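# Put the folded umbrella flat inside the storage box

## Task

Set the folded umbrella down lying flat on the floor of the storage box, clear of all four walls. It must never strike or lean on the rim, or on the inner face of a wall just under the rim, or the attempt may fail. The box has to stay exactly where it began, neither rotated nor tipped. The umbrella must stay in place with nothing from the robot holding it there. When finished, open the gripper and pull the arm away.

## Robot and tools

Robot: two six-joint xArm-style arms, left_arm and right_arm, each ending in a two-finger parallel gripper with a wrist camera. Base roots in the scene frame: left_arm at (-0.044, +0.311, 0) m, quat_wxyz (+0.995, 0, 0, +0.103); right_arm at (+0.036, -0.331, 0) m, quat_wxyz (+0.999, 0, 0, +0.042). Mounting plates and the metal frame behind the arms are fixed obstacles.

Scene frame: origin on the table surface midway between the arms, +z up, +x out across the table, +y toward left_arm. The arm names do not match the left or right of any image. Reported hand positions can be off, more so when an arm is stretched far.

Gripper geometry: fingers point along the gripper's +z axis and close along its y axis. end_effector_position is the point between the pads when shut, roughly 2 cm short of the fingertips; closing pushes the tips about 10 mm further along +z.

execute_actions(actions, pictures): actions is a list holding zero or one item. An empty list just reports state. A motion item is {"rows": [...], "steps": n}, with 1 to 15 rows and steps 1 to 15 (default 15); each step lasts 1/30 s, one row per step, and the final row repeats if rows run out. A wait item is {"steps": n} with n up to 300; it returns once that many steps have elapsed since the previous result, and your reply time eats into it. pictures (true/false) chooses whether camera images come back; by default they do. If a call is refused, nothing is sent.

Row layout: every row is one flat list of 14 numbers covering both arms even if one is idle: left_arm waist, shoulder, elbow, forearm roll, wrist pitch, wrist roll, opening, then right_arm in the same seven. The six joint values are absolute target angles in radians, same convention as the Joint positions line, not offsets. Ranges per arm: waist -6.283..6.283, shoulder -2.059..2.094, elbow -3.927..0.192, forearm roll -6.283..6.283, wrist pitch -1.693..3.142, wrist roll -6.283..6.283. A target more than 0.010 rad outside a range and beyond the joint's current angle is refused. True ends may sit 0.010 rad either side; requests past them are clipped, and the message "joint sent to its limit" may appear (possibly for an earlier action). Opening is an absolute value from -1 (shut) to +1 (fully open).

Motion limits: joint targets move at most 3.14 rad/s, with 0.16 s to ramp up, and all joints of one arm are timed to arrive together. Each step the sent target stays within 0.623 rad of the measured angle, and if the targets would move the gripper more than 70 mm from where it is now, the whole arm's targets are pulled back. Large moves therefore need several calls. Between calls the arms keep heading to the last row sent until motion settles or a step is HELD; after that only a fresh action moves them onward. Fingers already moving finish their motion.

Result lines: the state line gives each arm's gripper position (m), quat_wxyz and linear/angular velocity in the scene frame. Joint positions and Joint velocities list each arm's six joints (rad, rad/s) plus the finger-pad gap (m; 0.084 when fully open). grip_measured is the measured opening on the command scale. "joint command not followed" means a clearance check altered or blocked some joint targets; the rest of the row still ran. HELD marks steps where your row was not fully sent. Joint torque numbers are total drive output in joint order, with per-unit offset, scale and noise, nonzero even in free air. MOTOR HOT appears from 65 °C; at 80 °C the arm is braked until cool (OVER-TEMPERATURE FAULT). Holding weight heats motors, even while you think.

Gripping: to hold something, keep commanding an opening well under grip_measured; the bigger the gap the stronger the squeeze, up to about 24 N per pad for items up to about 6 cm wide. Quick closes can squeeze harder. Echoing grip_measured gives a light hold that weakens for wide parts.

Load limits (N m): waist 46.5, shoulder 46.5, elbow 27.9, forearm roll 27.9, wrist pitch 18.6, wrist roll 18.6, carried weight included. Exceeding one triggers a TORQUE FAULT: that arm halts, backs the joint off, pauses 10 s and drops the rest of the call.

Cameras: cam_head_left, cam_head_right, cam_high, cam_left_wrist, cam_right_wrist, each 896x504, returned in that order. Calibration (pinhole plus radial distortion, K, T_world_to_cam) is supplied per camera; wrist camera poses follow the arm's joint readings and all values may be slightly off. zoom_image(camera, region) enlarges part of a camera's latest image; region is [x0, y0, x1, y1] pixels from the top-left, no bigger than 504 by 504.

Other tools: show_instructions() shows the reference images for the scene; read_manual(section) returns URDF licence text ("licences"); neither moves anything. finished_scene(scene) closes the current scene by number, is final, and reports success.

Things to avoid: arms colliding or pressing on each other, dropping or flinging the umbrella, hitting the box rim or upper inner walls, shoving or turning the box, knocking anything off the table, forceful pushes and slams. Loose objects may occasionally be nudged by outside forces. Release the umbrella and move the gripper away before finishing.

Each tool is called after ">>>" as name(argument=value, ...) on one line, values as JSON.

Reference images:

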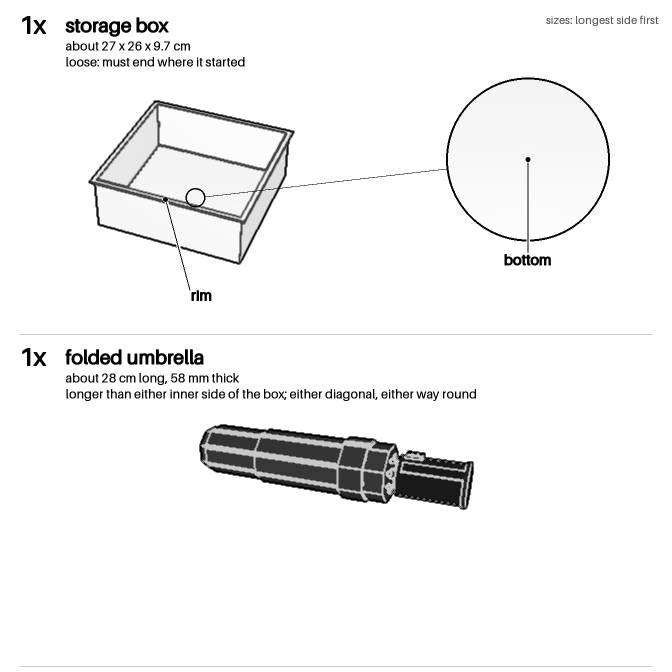

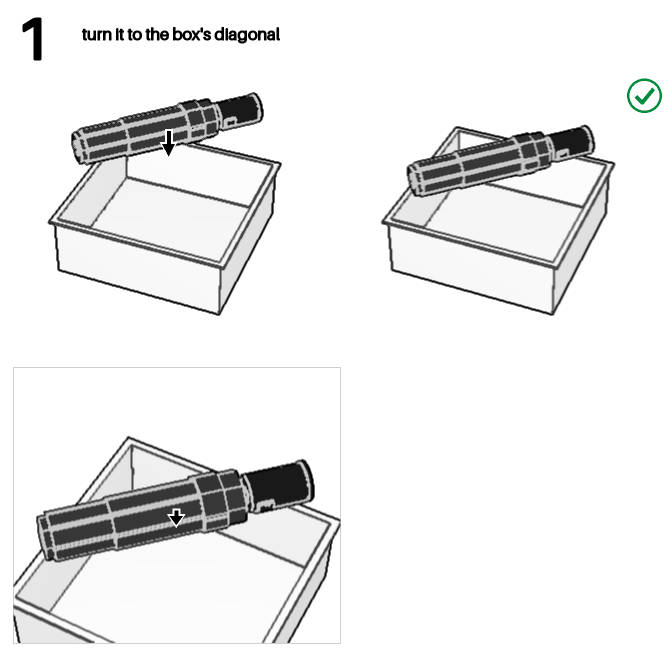

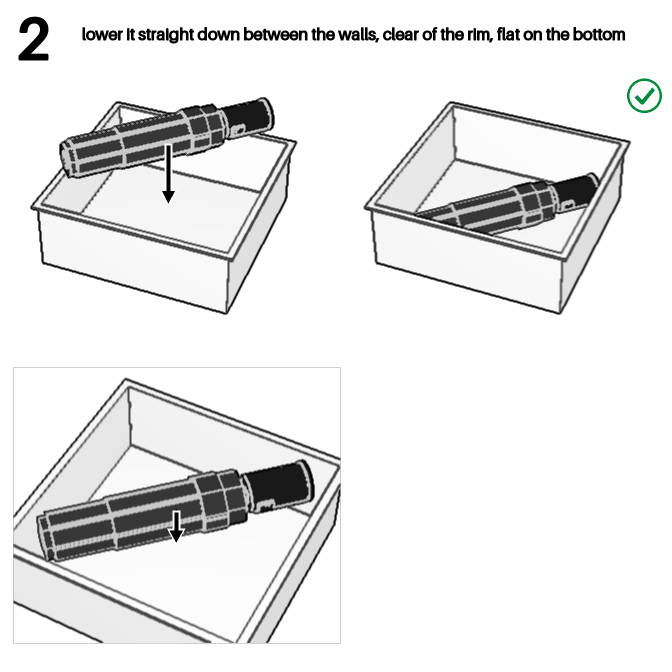

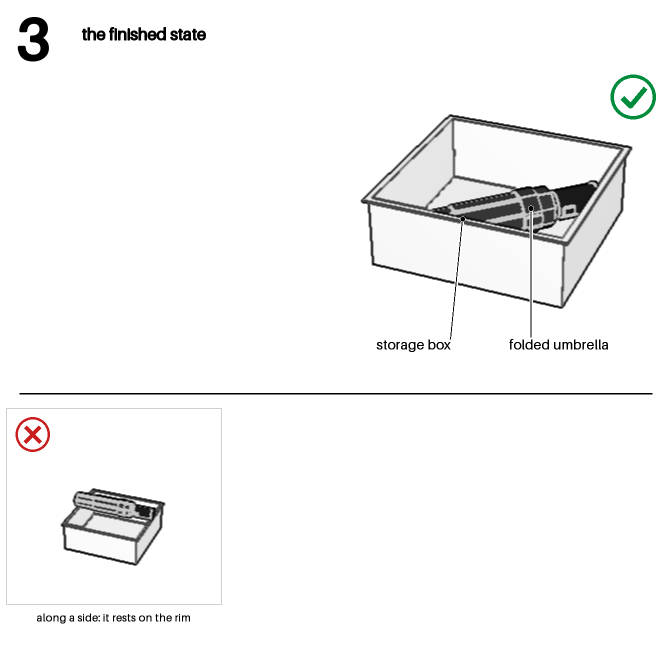

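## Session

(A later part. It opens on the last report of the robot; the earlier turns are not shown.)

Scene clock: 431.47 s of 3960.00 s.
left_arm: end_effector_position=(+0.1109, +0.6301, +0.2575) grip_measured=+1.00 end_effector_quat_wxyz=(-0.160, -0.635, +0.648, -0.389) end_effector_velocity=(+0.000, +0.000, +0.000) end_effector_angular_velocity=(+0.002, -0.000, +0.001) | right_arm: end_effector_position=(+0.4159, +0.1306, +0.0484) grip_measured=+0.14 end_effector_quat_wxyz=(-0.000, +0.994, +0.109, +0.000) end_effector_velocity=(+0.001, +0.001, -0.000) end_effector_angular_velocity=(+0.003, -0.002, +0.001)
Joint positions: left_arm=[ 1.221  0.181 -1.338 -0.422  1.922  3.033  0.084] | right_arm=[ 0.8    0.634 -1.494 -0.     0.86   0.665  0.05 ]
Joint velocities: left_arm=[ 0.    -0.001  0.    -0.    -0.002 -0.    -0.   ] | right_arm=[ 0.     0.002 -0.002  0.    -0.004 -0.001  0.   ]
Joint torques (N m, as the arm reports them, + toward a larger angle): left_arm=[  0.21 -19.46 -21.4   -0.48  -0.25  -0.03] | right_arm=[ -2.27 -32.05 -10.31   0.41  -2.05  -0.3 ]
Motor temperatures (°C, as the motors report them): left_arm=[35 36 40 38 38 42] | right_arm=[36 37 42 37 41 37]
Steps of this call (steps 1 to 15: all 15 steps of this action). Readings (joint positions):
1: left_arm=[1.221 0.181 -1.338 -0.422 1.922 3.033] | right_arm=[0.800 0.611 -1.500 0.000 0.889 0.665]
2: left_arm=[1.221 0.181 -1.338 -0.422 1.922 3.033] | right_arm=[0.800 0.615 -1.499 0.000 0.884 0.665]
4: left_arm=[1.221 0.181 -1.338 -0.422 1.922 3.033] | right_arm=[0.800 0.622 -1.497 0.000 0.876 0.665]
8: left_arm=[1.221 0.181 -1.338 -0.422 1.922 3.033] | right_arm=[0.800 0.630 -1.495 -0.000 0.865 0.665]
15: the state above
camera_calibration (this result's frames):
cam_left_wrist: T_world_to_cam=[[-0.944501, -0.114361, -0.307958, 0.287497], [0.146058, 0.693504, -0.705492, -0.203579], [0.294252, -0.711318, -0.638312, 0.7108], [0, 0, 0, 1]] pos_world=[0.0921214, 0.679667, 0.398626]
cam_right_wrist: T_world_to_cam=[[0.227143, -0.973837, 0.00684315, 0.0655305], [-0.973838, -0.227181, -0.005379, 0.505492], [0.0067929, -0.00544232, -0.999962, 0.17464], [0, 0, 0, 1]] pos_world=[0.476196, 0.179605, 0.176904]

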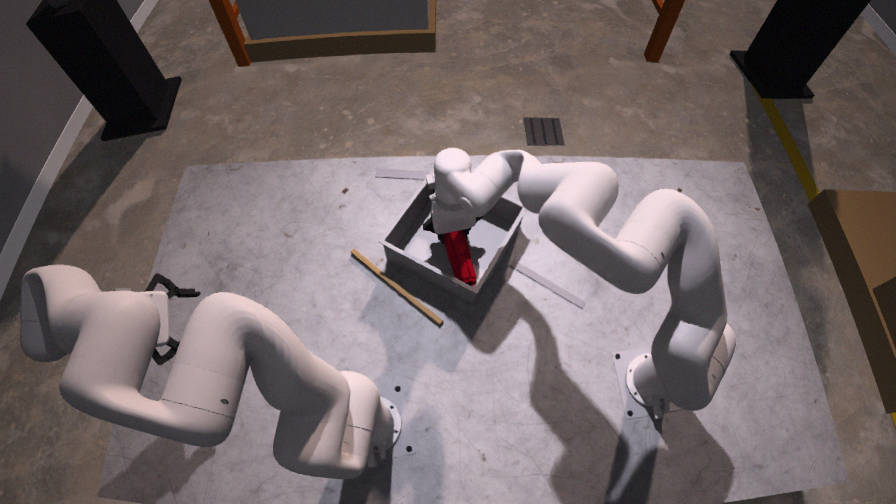

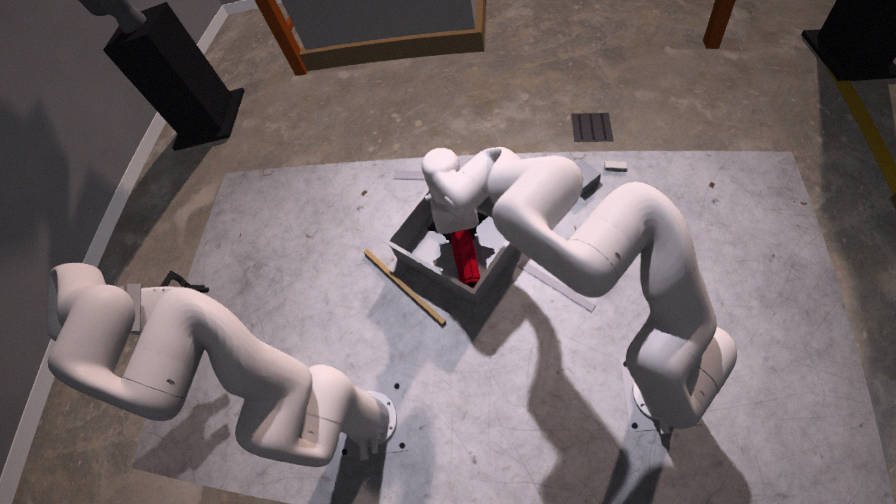

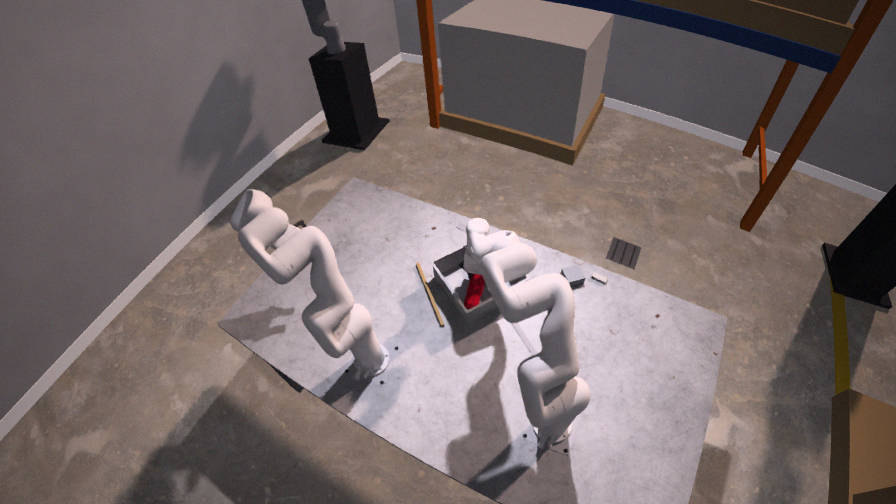

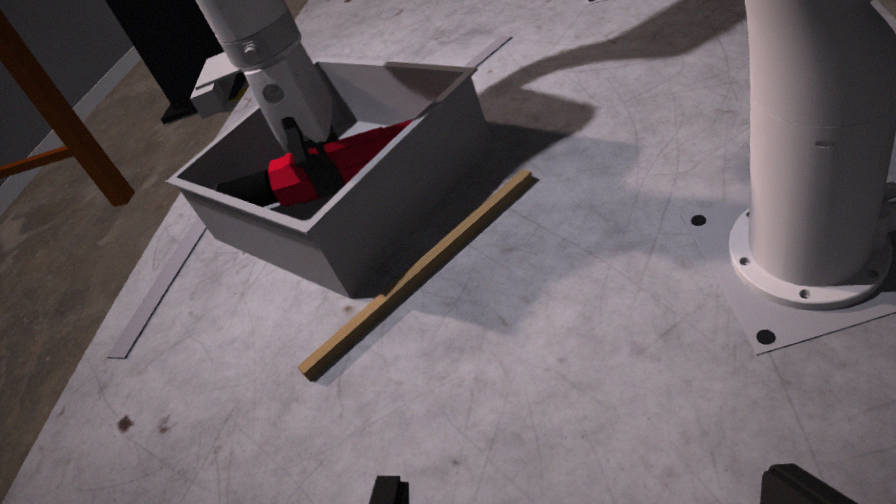

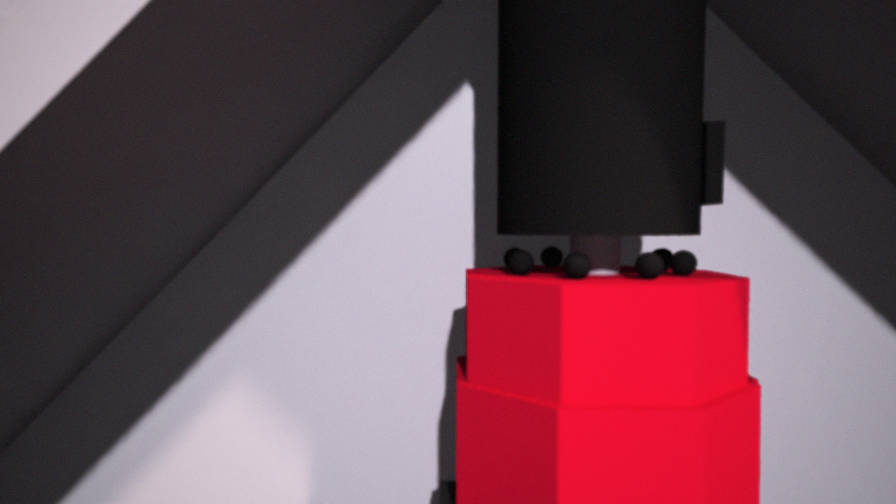

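>>> execute_actions(actions=[{"rows":[[1.221,0.181,-1.338,-0.422,1.922,3.033,1,0.7996,0.6362,-1.4937,0,0.8575,0.6646,-0.7],[1.221,0.181,-1.338,-0.422,1.922,3.033,1,0.7996,0.6380,-1.4934,0,0.8554,0.6646,-0.7],[1.221,0.181,-1.338,-0.422,1.922,3.033,1,0.7996,0.6397,-1.4931,0,0.8534,0.6646,-0.7],[1.221,0.181,-1.338,-0.422,1.922,3.033,1,0.7996,0.6415,-1.4928,0,0.8513,0.6646,-0.7]],"steps":9}], pictures=false)

>>> execute_actions(actions=[{"rows":[[1.221,0.181,-1.338,-0.422,1.922,3.033,1,0.7996,0.6432,-1.4925,0,0.8493,0.6646,-0.7],[1.221,0.181,-1.338,-0.422,1.922,3.033,1,0.7996,0.6450,-1.4922,0,0.8472,0.6646,-0.7]],"steps":7}], pictures=false)

>>> execute_actions(actions=[{"rows":[[1.221,0.181,-1.338,-0.422,1.922,3.033,1,0.7996,0.6467,-1.4919,0,0.8452,0.6646,-0.7],[1.221,0.181,-1.338,-0.422,1.922,3.033,1,0.7996,0.6485,-1.4916,0,0.8431,0.6646,-0.7]],"steps":8}], pictures=true)

Scene clock: 437.57 s of 3960.00 s.
left_arm: end_effector_position=(+0.1109, +0.6301, +0.2575) grip_measured=+1.00 end_effector_quat_wxyz=(-0.160, -0.635, +0.648, -0.389) end_effector_velocity=(-0.000, -0.001, -0.000) end_effector_angular_velocity=(-0.002, -0.000, -0.000) | right_arm: end_effector_position=(+0.4156, +0.1303, +0.0439) grip_measured=+0.14 end_effector_quat_wxyz=(+0.000, +0.994, +0.109, -0.000) end_effector_velocity=(-0.001, -0.001, -0.007) end_effector_angular_velocity=(-0.004, +0.002, +0.001)
Joint positions: left_arm=[ 1.221  0.181 -1.338 -0.422  1.922  3.033  0.084] | right_arm=[ 0.8    0.641 -1.492  0.     0.852  0.665  0.05 ]
Joint velocities: left_arm=[-0.    -0.     0.001 -0.     0.001  0.    -0.   ] | right_arm=[-0.     0.012  0.003 -0.001 -0.01  -0.     0.   ]
Joint torques (N m, as the arm reports them, + toward a larger angle): left_arm=[  0.05 -19.55 -21.49  -0.63  -0.19  -0.11] | right_arm=[ -2.36 -32.98 -10.68   0.37  -2.04  -0.35]
Motor temperatures (°C, as the motors report them): left_arm=[35 36 40 38 38 42] | right_arm=[36 37 42 37 41 37]
Steps of this call (steps 1 to 15: the robot went on to your last target; steps 16 to 90: nothing new was sent; then 2.80 s passed at rest; steps 91 to 99: all 9 steps of this action). Readings (joint positions):
91: left_arm=[1.221 0.181 -1.338 -0.422 1.922 3.033] | right_arm=[0.800 0.635 -1.494 -0.000 0.859 0.665]
92: left_arm=[1.221 0.181 -1.338 -0.422 1.922 3.033] | right_arm=[0.800 0.635 -1.494 -0.000 0.859 0.665]
94: left_arm=[1.221 0.181 -1.338 -0.422 1.922 3.033] | right_arm=[0.800 0.636 -1.494 -0.000 0.857 0.665]
98: left_arm=[1.221 0.181 -1.338 -0.422 1.922 3.033] | right_arm=[0.800 0.641 -1.493 0.000 0.853 0.665]
99: the state above

Scene clock: 437.80 s of 3960.00 s.
left_arm: end_effector_position=(+0.1109, +0.6301, +0.2575) grip_measured=+1.00 end_effector_quat_wxyz=(-0.160, -0.635, +0.648, -0.389) end_effector_velocity=(+0.000, +0.000, -0.000) end_effector_angular_velocity=(+0.000, -0.000, +0.000) | right_arm: end_effector_position=(+0.4158, +0.1305, +0.0422) grip_measured=+0.14 end_effector_quat_wxyz=(+0.000, +0.994, +0.109, -0.000) end_effector_velocity=(-0.002, -0.002, -0.008) end_effector_angular_velocity=(-0.007, +0.005, +0.001)
Joint positions: left_arm=[ 1.221  0.181 -1.338 -0.422  1.922  3.033  0.084] | right_arm=[ 0.8    0.645 -1.492  0.     0.848  0.665  0.05 ]
Joint velocities: left_arm=[ 0.     0.001 -0.001 -0.    -0.    -0.     0.   ] | right_arm=[ 0.001  0.01   0.006 -0.001 -0.007  0.    -0.   ]
Joint torques (N m, as the arm reports them, + toward a larger angle): left_arm=[ -0.01 -19.41 -21.32  -0.54  -0.3   -0.02] | right_arm=[ -2.29 -32.71 -10.34   0.42  -2.14  -0.34]
Motor temperatures (°C, as the motors report them): left_arm=[35 36 40 38 38 42] | right_arm=[36 37 42 37 41 37]
Steps of this call (steps 1 to 7: all 7 steps of this action). Readings (joint positions):
1: left_arm=[1.221 0.181 -1.338 -0.422 1.922 3.033] | right_arm=[0.800 0.642 -1.492 0.000 0.852 0.665]
2: left_arm=[1.221 0.181 -1.338 -0.422 1.922 3.033] | right_arm=[0.800 0.642 -1.492 0.000 0.851 0.665]
4: left_arm=[1.221 0.181 -1.338 -0.422 1.922 3.033] | right_arm=[0.800 0.643 -1.493 -0.000 0.849 0.665]
7: the state above

Scene clock: 438.07 s of 3960.00 s.
left_arm: end_effector_position=(+0.1109, +0.6301, +0.2575) grip_measured=+1.00 end_effector_quat_wxyz=(-0.160, -0.635, +0.648, -0.389) end_effector_velocity=(+0.000, -0.000, +0.000) end_effector_angular_velocity=(-0.000, -0.001, -0.000) | right_arm: end_effector_position=(+0.4158, +0.1305, +0.0401) grip_measured=+0.14 end_effector_quat_wxyz=(+0.000, +0.994, +0.109, -0.000) end_effector_velocity=(-0.001, +0.000, -0.003) end_effector_angular_velocity=(-0.001, +0.001, +0.003)
Joint positions: left_arm=[ 1.221  0.181 -1.338 -0.422  1.922  3.033  0.084] | right_arm=[ 0.8    0.648 -1.492  0.     0.844  0.665  0.05 ]
Joint velocities: left_arm=[ 0.    -0.    -0.    -0.001  0.001  0.     0.   ] | right_arm=[ 0.001  0.005  0.    -0.    -0.004 -0.002  0.   ]
Joint torques (N m, as the arm reports them, + toward a larger angle): left_arm=[  0.23 -19.3  -21.47  -0.68  -0.2   -0.23] | right_arm=[ -2.24 -32.33 -10.3    0.36  -2.1   -0.37]
Motor temperatures (°C, as the motors report them): left_arm=[35 36 40 38 38 42] | right_arm=[36 37 42 37 41 37]
Steps of this call (steps 1 to 8: all 8 steps of this action). Readings (joint positions):
1: left_arm=[1.221 0.181 -1.338 -0.422 1.922 3.033] | right_arm=[0.800 0.645 -1.492 0.000 0.848 0.665]
2: left_arm=[1.221 0.181 -1.338 -0.422 1.922 3.033] | right_arm=[0.800 0.645 -1.492 0.000 0.847 0.665]
4: left_arm=[1.221 0.181 -1.338 -0.422 1.922 3.033] | right_arm=[0.800 0.646 -1.492 -0.000 0.845 0.665]
8: the state above
camera_calibration (this result's frames):
cam_left_wrist: T_world_to_cam=[[-0.944501, -0.114362, -0.307959, 0.287497], [0.146058, 0.693504, -0.705492, -0.203579], [0.294252, -0.711318, -0.638312, 0.7108], [0, 0, 0, 1]] pos_world=[0.0921214, 0.679667, 0.398626]
cam_right_wrist: T_world_to_cam=[[0.227125, -0.973839, 0.00724047, 0.0654497], [-0.973845, -0.227162, -0.00484427, 0.505264], [0.0063623, -0.00595085, -0.999962, 0.166586], [0, 0, 0, 1]] pos_world=[0.476124, 0.179506, 0.168554]

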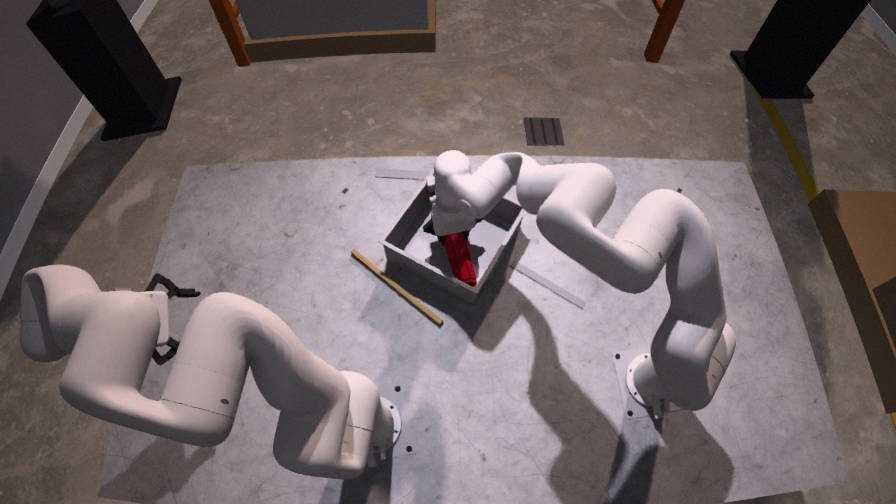

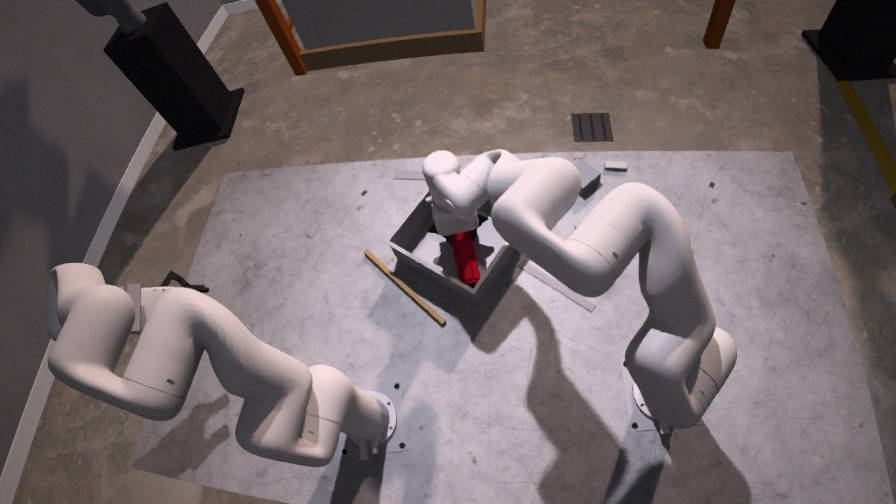

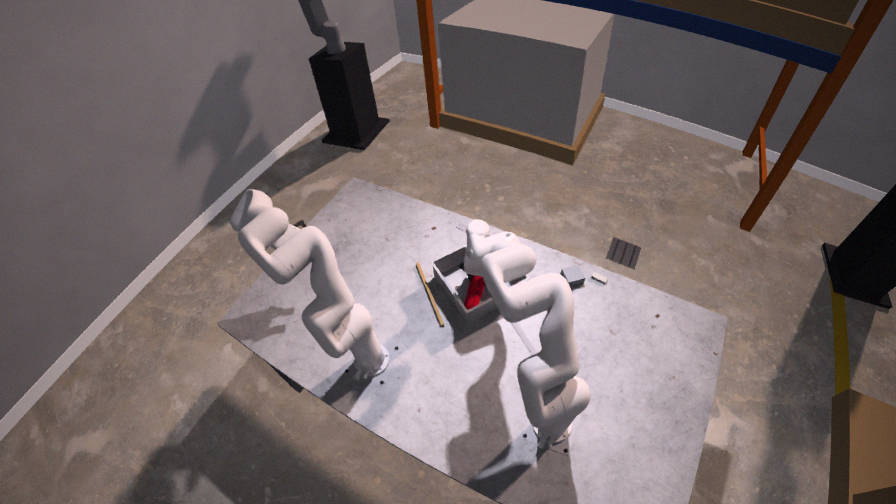

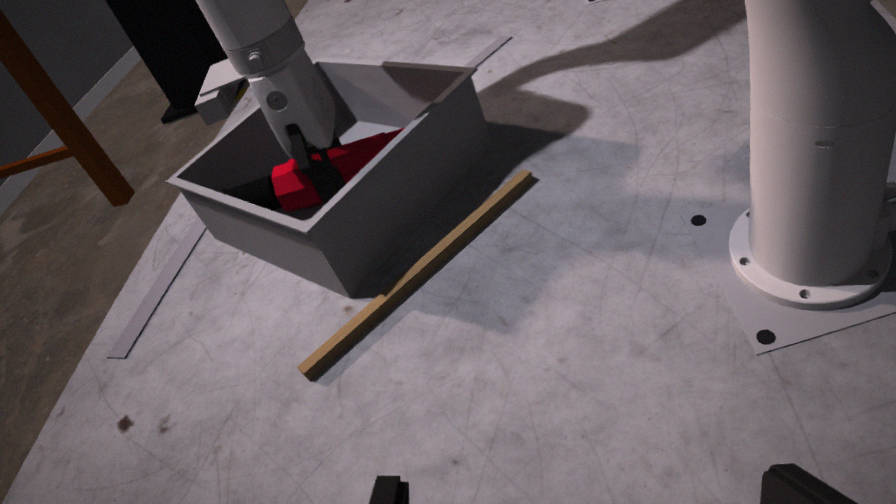

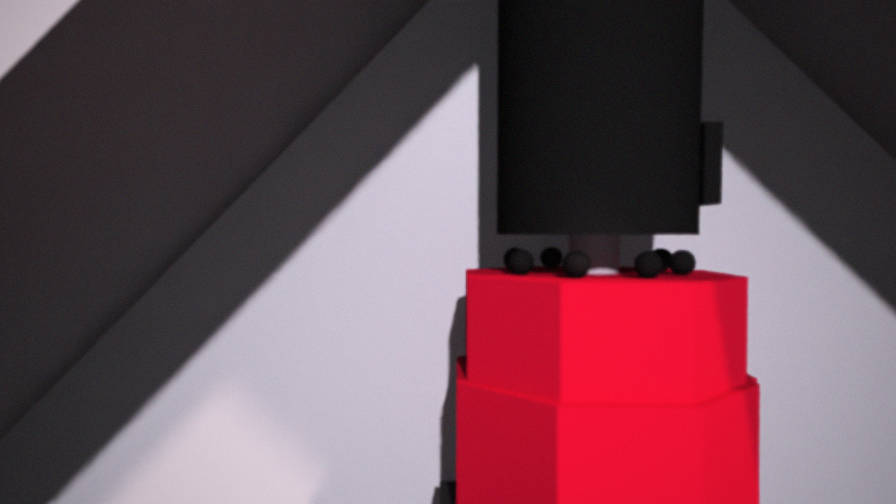

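>>> execute_actions(actions=[{"rows":[[1.221,0.181,-1.338,-0.422,1.922,3.033,1,0.7996,0.6502,-1.4913,0,0.8411,0.6646,-0.7]],"steps":7}], pictures=false)

>>> execute_actions(actions=[{"rows":[[1.221,0.181,-1.338,-0.422,1.922,3.033,1,0.7996,0.6520,-1.4910,0,0.8390,0.6646,-0.7]],"steps":8}], pictures=true)

Scene clock: 441.87 s of 3960.00 s.
left_arm: end_effector_position=(+0.1109, +0.6301, +0.2575) grip_measured=+1.00 end_effector_quat_wxyz=(-0.160, -0.635, +0.648, -0.389) end_effector_velocity=(-0.000, +0.000, +0.001) end_effector_angular_velocity=(+0.001, +0.001, -0.001) | right_arm: end_effector_position=(+0.4159, +0.1306, +0.0392) grip_measured=+0.14 end_effector_quat_wxyz=(-0.000, +0.994, +0.109, +0.000) end_effector_velocity=(+0.000, +0.001, +0.000) end_effector_angular_velocity=(+0.002, -0.001, -0.000)
Joint positions: left_arm=[ 1.221  0.181 -1.338 -0.422  1.922  3.033  0.084] | right_arm=[ 0.8    0.65  -1.491 -0.     0.841  0.665  0.05 ]
Joint velocities: left_arm=[-0.     0.    -0.002  0.001  0.002 -0.    -0.   ] | right_arm=[ 0.     0.001 -0.002  0.001 -0.001 -0.    -0.   ]
Joint torques (N m, as the arm reports them, + toward a larger angle): left_arm=[  0.02 -19.37 -21.55  -0.46  -0.17  -0.01] | right_arm=[ -2.03 -31.62  -9.86   0.45  -2.02  -0.3 ]
Motor temperatures (°C, as the motors report them): left_arm=[35 36 40 38 38 42] | right_arm=[36 37 42 37 41 37]
Steps of this call (steps 1 to 15: the robot went on to your last target; steps 16 to 90: nothing new was sent; then 0.57 s passed at rest; steps 91 to 97: all 7 steps of this action). Readings (joint positions):
91: left_arm=[1.221 0.181 -1.338 -0.422 1.922 3.033] | right_arm=[0.800 0.649 -1.492 0.000 0.843 0.665]
92: left_arm=[1.221 0.181 -1.338 -0.422 1.922 3.033] | right_arm=[0.800 0.649 -1.492 -0.000 0.843 0.665]
94: left_arm=[1.221 0.181 -1.338 -0.422 1.922 3.033] | right_arm=[0.800 0.649 -1.492 -0.000 0.842 0.665]
97: the state above

Scene clock: 442.13 s of 3960.00 s.
left_arm: end_effector_position=(+0.1109, +0.6301, +0.2575) grip_measured=+1.00 end_effector_quat_wxyz=(-0.160, -0.635, +0.648, -0.389) end_effector_velocity=(-0.000, -0.001, -0.001) end_effector_angular_velocity=(-0.003, +0.001, -0.000) | right_arm: end_effector_position=(+0.4161, +0.1308, +0.0387) grip_measured=+0.14 end_effector_quat_wxyz=(-0.000, +0.994, +0.109, +0.000) end_effector_velocity=(-0.000, -0.000, -0.002) end_effector_angular_velocity=(-0.000, -0.000, +0.001)
Joint positions: left_arm=[ 1.221  0.181 -1.338 -0.422  1.922  3.033  0.084] | right_arm=[ 0.8    0.651 -1.492 -0.     0.839  0.665  0.05 ]
Joint velocities: left_arm=[ 0.    -0.     0.003  0.001 -0.     0.    -0.   ] | right_arm=[ 0.     0.003  0.001 -0.001 -0.004  0.     0.   ]
Joint torques (N m, as the arm reports them, + toward a larger angle): left_arm=[  0.38 -19.62 -21.41  -0.59  -0.25   0.03] | right_arm=[ -2.02 -30.04  -9.53   0.43  -2.14  -0.33]
Motor temperatures (°C, as the motors report them): left_arm=[35 36 40 38 38 42] | right_arm=[36 37 42 37 41 37]
Steps of this call (steps 1 to 8: all 8 steps of this action). Readings (joint positions):
1: left_arm=[1.221 0.181 -1.338 -0.422 1.922 3.033] | right_arm=[0.800 0.650 -1.491 -0.000 0.841 0.665]
2: left_arm=[1.221 0.181 -1.338 -0.422 1.922 3.033] | right_arm=[0.800 0.650 -1.491 -0.000 0.841 0.665]
4: left_arm=[1.221 0.181 -1.338 -0.422 1.922 3.033] | right_arm=[0.800 0.651 -1.491 -0.000 0.840 0.665]
8: the state above
camera_calibration (this result's frames):
cam_left_wrist: T_world_to_cam=[[-0.944501, -0.114361, -0.307959, 0.287497], [0.146058, 0.693504, -0.705492, -0.203579], [0.294252, -0.711318, -0.638312, 0.7108], [0, 0, 0, 1]] pos_world=[0.0921214, 0.679667, 0.398626]
cam_right_wrist: T_world_to_cam=[[0.227118, -0.973846, 0.00637364, 0.0657484], [-0.97384, -0.227156, -0.00601158, 0.505661], [0.00730217, -0.00484156, -0.999962, 0.164677], [0, 0, 0, 1]] pos_world=[0.476298, 0.17969, 0.167291]

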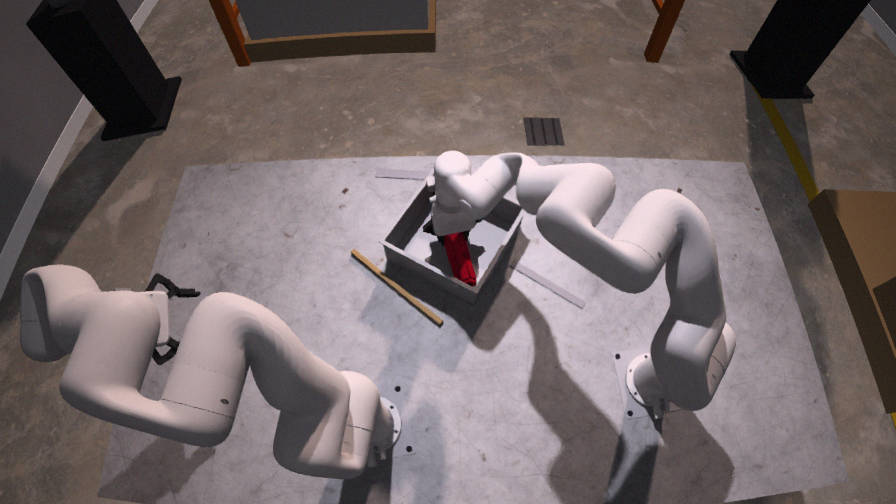

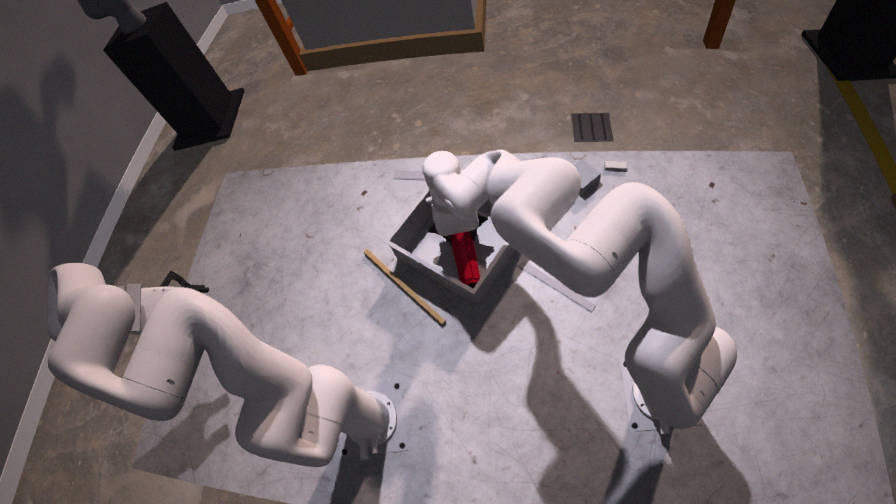

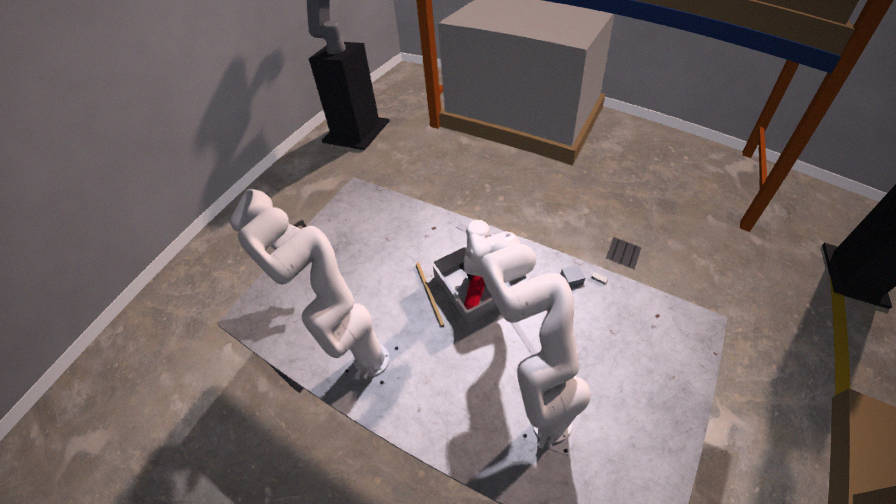

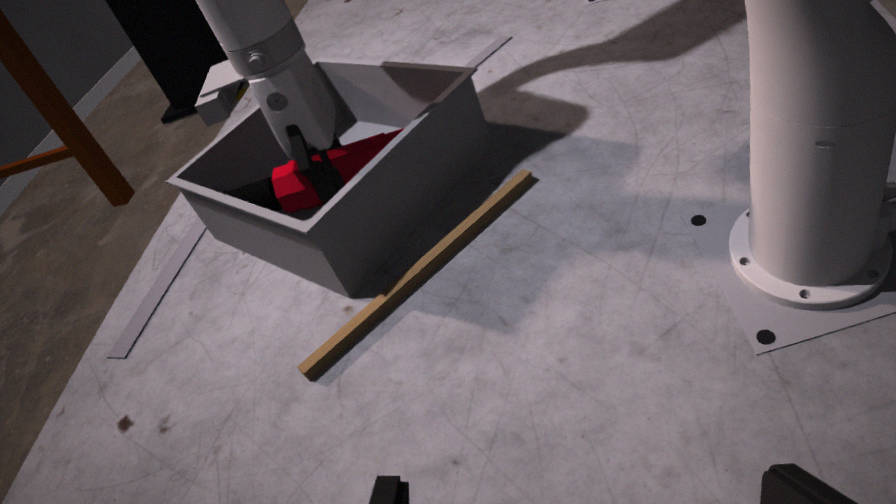

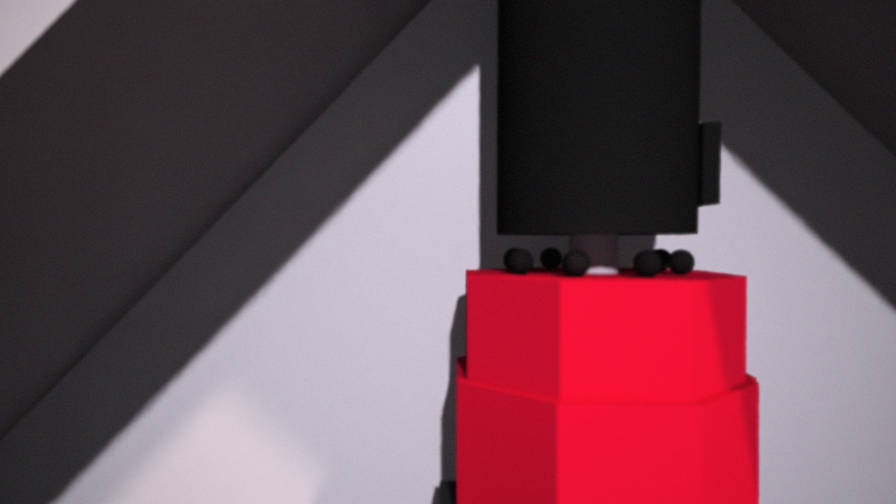

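>>> execute_actions(actions=[{"rows":[[1.221,0.181,-1.338,-0.422,1.922,3.033,1,0.7996,0.6511,-1.4912,0,0.8401,0.6646,-0.4],[1.221,0.181,-1.338,-0.422,1.922,3.033,1,0.7996,0.6511,-1.4912,0,0.8401,0.6646,-0.2],[1.221,0.181,-1.338,-0.422,1.922,3.033,1,0.7996,0.6511,-1.4912,0,0.8401,0.6646,0.0],[1.221,0.181,-1.338,-0.422,1.922,3.033,1,0.7996,0.6511,-1.4912,0,0.8401,0.6646,0.1],[1.221,0.181,-1.338,-0.422,1.922,3.033,1,0.7996,0.6511,-1.4912,0,0.8401,0.6646,0.16],[1.221,0.181,-1.338,-0.422,1.922,3.033,1,0.7996,0.6511,-1.4912,0,0.8401,0.6646,0.22],[1.221,0.181,-1.338,-0.422,1.922,3.033,1,0.7996,0.6511,-1.4912,0,0.8401,0.6646,0.28],[1.221,0.181,-1.338,-0.422,1.922,3.033,1,0.7996,0.6511,-1.4912,0,0.8401,0.6646,0.35],[1.221,0.181,-1.338,-0.422,1.922,3.033,1,0.7996,0.6511,-1.4912,0,0.8401,0.6646,0.45],[1.221,0.181,-1.338,-0.422,1.922,3.033,1,0.7996,0.6511,-1.4912,0,0.8401,0.6646,0.55],[1.221,0.181,-1.338,-0.422,1.922,3.033,1,0.7996,0.6511,-1.4912,0,0.8401,0.6646,0.65],[1.221,0.181,-1.338,-0.422,1.922,3.033,1,0.7996,0.6511,-1.4912,0,0.8401,0.6646,0.75],[1.221,0.181,-1.338,-0.422,1.922,3.033,1,0.7996,0.6511,-1.4912,0,0.8401,0.6646,0.85],[1.221,0.181,-1.338,-0.422,1.922,3.033,1,0.7996,0.6511,-1.4912,0,0.8401,0.6646,0.9]],"steps":15}], pictures=false)

>>> execute_actions(actions=[{"steps":8}], pictures=true)

Scene clock: 452.30 s of 3960.00 s.
left_arm: end_effector_position=(+0.1109, +0.6301, +0.2575) grip_measured=+1.00 end_effector_quat_wxyz=(-0.160, -0.635, +0.648, -0.389) end_effector_velocity=(+0.000, -0.000, -0.000) end_effector_angular_velocity=(-0.001, -0.000, +0.000) | right_arm: end_effector_position=(+0.4152, +0.1300, +0.0374) grip_measured=+0.80 end_effector_quat_wxyz=(+0.001, +0.994, +0.109, -0.001) end_effector_velocity=(+0.007, +0.008, +0.014) end_effector_angular_velocity=(+0.026, -0.022, +0.000)
Joint positions: left_arm=[ 1.221  0.181 -1.338 -0.422  1.922  3.033  0.084] | right_arm=[ 0.8    0.652 -1.49   0.     0.841  0.665  0.077]
Joint velocities: left_arm=[-0.    -0.     0.001 -0.     0.     0.     0.   ] | right_arm=[-0.    -0.013 -0.016 -0.    -0.005 -0.     0.058]
Joint torques (N m, as the arm reports them, + toward a larger angle): left_arm=[ -0.09 -19.18 -21.38  -0.44  -0.25  -0.01] | right_arm=[ -2.3  -30.05  -9.15   0.35  -1.85  -0.37]
Motor temperatures (°C, as the motors report them): left_arm=[35 36 40 38 38 42] | right_arm=[36 37 41 37 41 37]
Steps of this call (steps 1 to 15: the robot went on to your last target; steps 16 to 90: nothing new was sent; then 6.67 s passed at rest; steps 91 to 105: all 15 steps of this action). Readings (joint positions):
91: left_arm=[1.221 0.181 -1.338 -0.422 1.922 3.033] | right_arm=[0.800 0.652 -1.491 -0.000 0.839 0.665]
92: left_arm=[1.221 0.181 -1.338 -0.422 1.922 3.033] | right_arm=[0.800 0.652 -1.491 0.000 0.839 0.665]
94: left_arm=[1.221 0.181 -1.338 -0.422 1.922 3.033] | right_arm=[0.800 0.652 -1.491 0.000 0.839 0.665]
98: left_arm=[1.221 0.181 -1.338 -0.422 1.922 3.033] | right_arm=[0.800 0.652 -1.491 0.000 0.840 0.665]
105: the state above

Scene clock: 452.57 s of 3960.00 s.
left_arm: end_effector_position=(+0.1109, +0.6301, +0.2575) grip_measured=+1.00 end_effector_quat_wxyz=(-0.160, -0.635, +0.648, -0.389) end_effector_velocity=(-0.000, +0.001, +0.000) end_effector_angular_velocity=(+0.004, +0.001, -0.000) | right_arm: end_effector_position=(+0.4157, +0.1305, +0.0383) grip_measured=+0.90 end_effector_quat_wxyz=(+0.000, +0.994, +0.109, -0.000) end_effector_velocity=(+0.000, +0.000, +0.001) end_effector_angular_velocity=(+0.001, -0.001, -0.000)
Joint positions: left_arm=[ 1.221  0.181 -1.338 -0.422  1.922  3.033  0.084] | right_arm=[ 0.8    0.651 -1.491  0.     0.84   0.665  0.08 ]
Joint velocities: left_arm=[-0.    -0.001 -0.001  0.002 -0.002 -0.     0.   ] | right_arm=[ 0.    -0.001 -0.    -0.    -0.001  0.001  0.001]
Joint torques (N m, as the arm reports them, + toward a larger angle): left_arm=[  0.16 -19.34 -21.54  -0.29  -0.15  -0.03] | right_arm=[ -2.22 -30.37  -9.29   0.3   -1.94  -0.31]
Motor temperatures (°C, as the motors report them): left_arm=[35 36 40 38 38 42] | right_arm=[36 37 41 37 41 37]
Steps of this call (steps 1 to 8: the robot went on to your last target). Readings (joint positions):
1: left_arm=[1.221 0.181 -1.338 -0.422 1.922 3.033] | right_arm=[0.800 0.652 -1.491 0.000 0.840 0.665]
2: left_arm=[1.221 0.181 -1.338 -0.422 1.922 3.033] | right_arm=[0.800 0.652 -1.491 0.000 0.840 0.665]
4: left_arm=[1.221 0.181 -1.338 -0.422 1.922 3.033] | right_arm=[0.800 0.651 -1.491 0.000 0.840 0.665]
8: the state above
camera_calibration (this result's frames):
cam_left_wrist: T_world_to_cam=[[-0.944501, -0.114361, -0.307959, 0.287497], [0.146058, 0.693504, -0.705492, -0.203579], [0.294252, -0.711318, -0.638312, 0.7108], [0, 0, 0, 1]] pos_world=[0.0921214, 0.679667, 0.398626]
cam_right_wrist: T_world_to_cam=[[0.227163, -0.973829, 0.00732006, 0.0654278], [-0.973837, -0.2272, -0.00474888, 0.505206], [0.00628771, -0.00604977, -0.999962, 0.164912], [0, 0, 0, 1]] pos_world=[0.476088, 0.179496, 0.166826]

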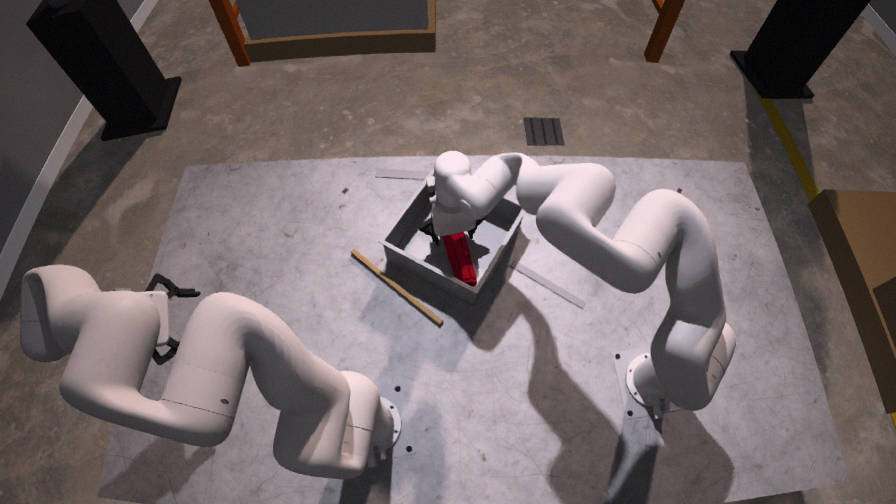

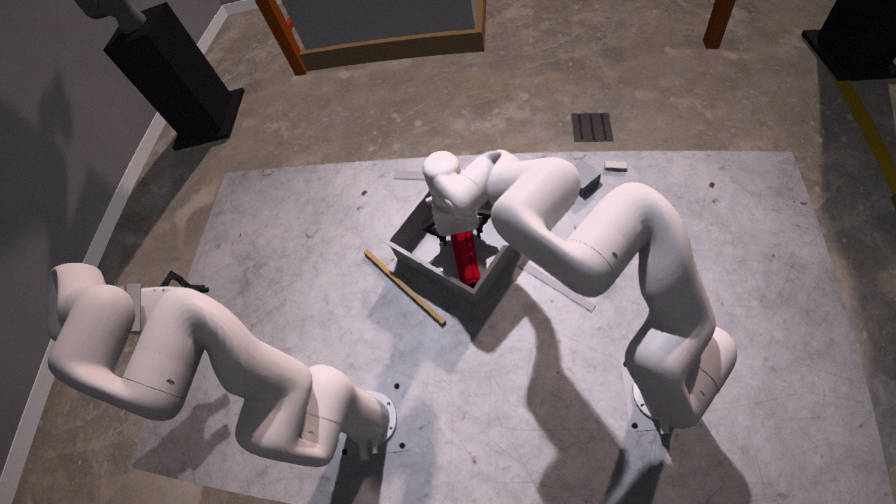

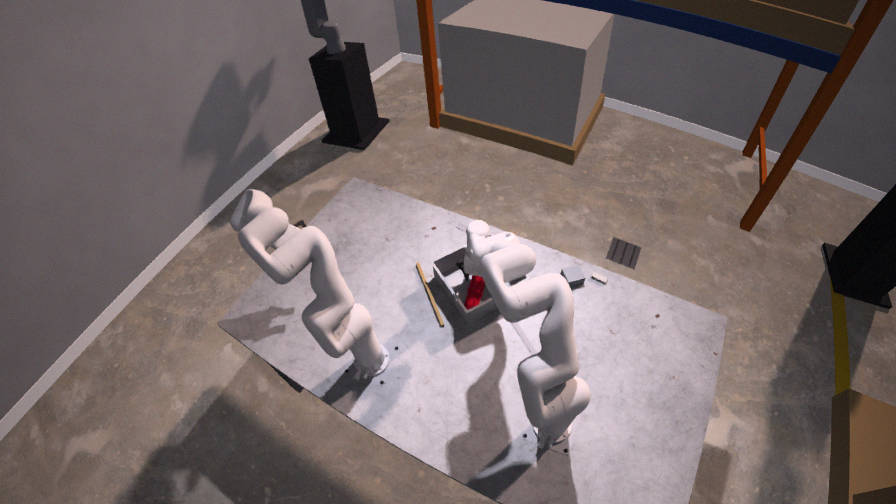

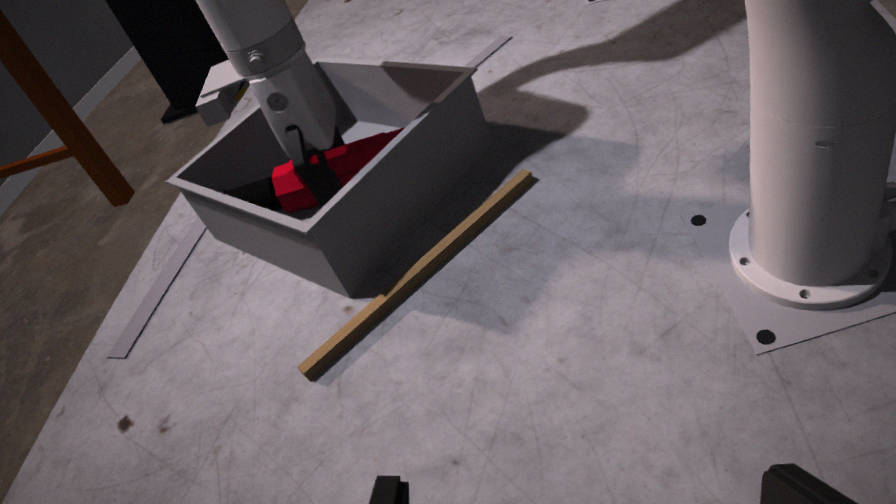

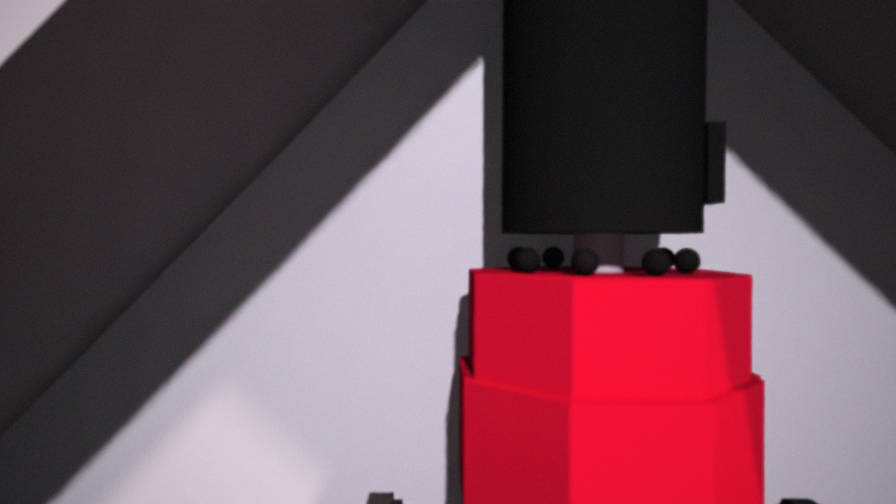

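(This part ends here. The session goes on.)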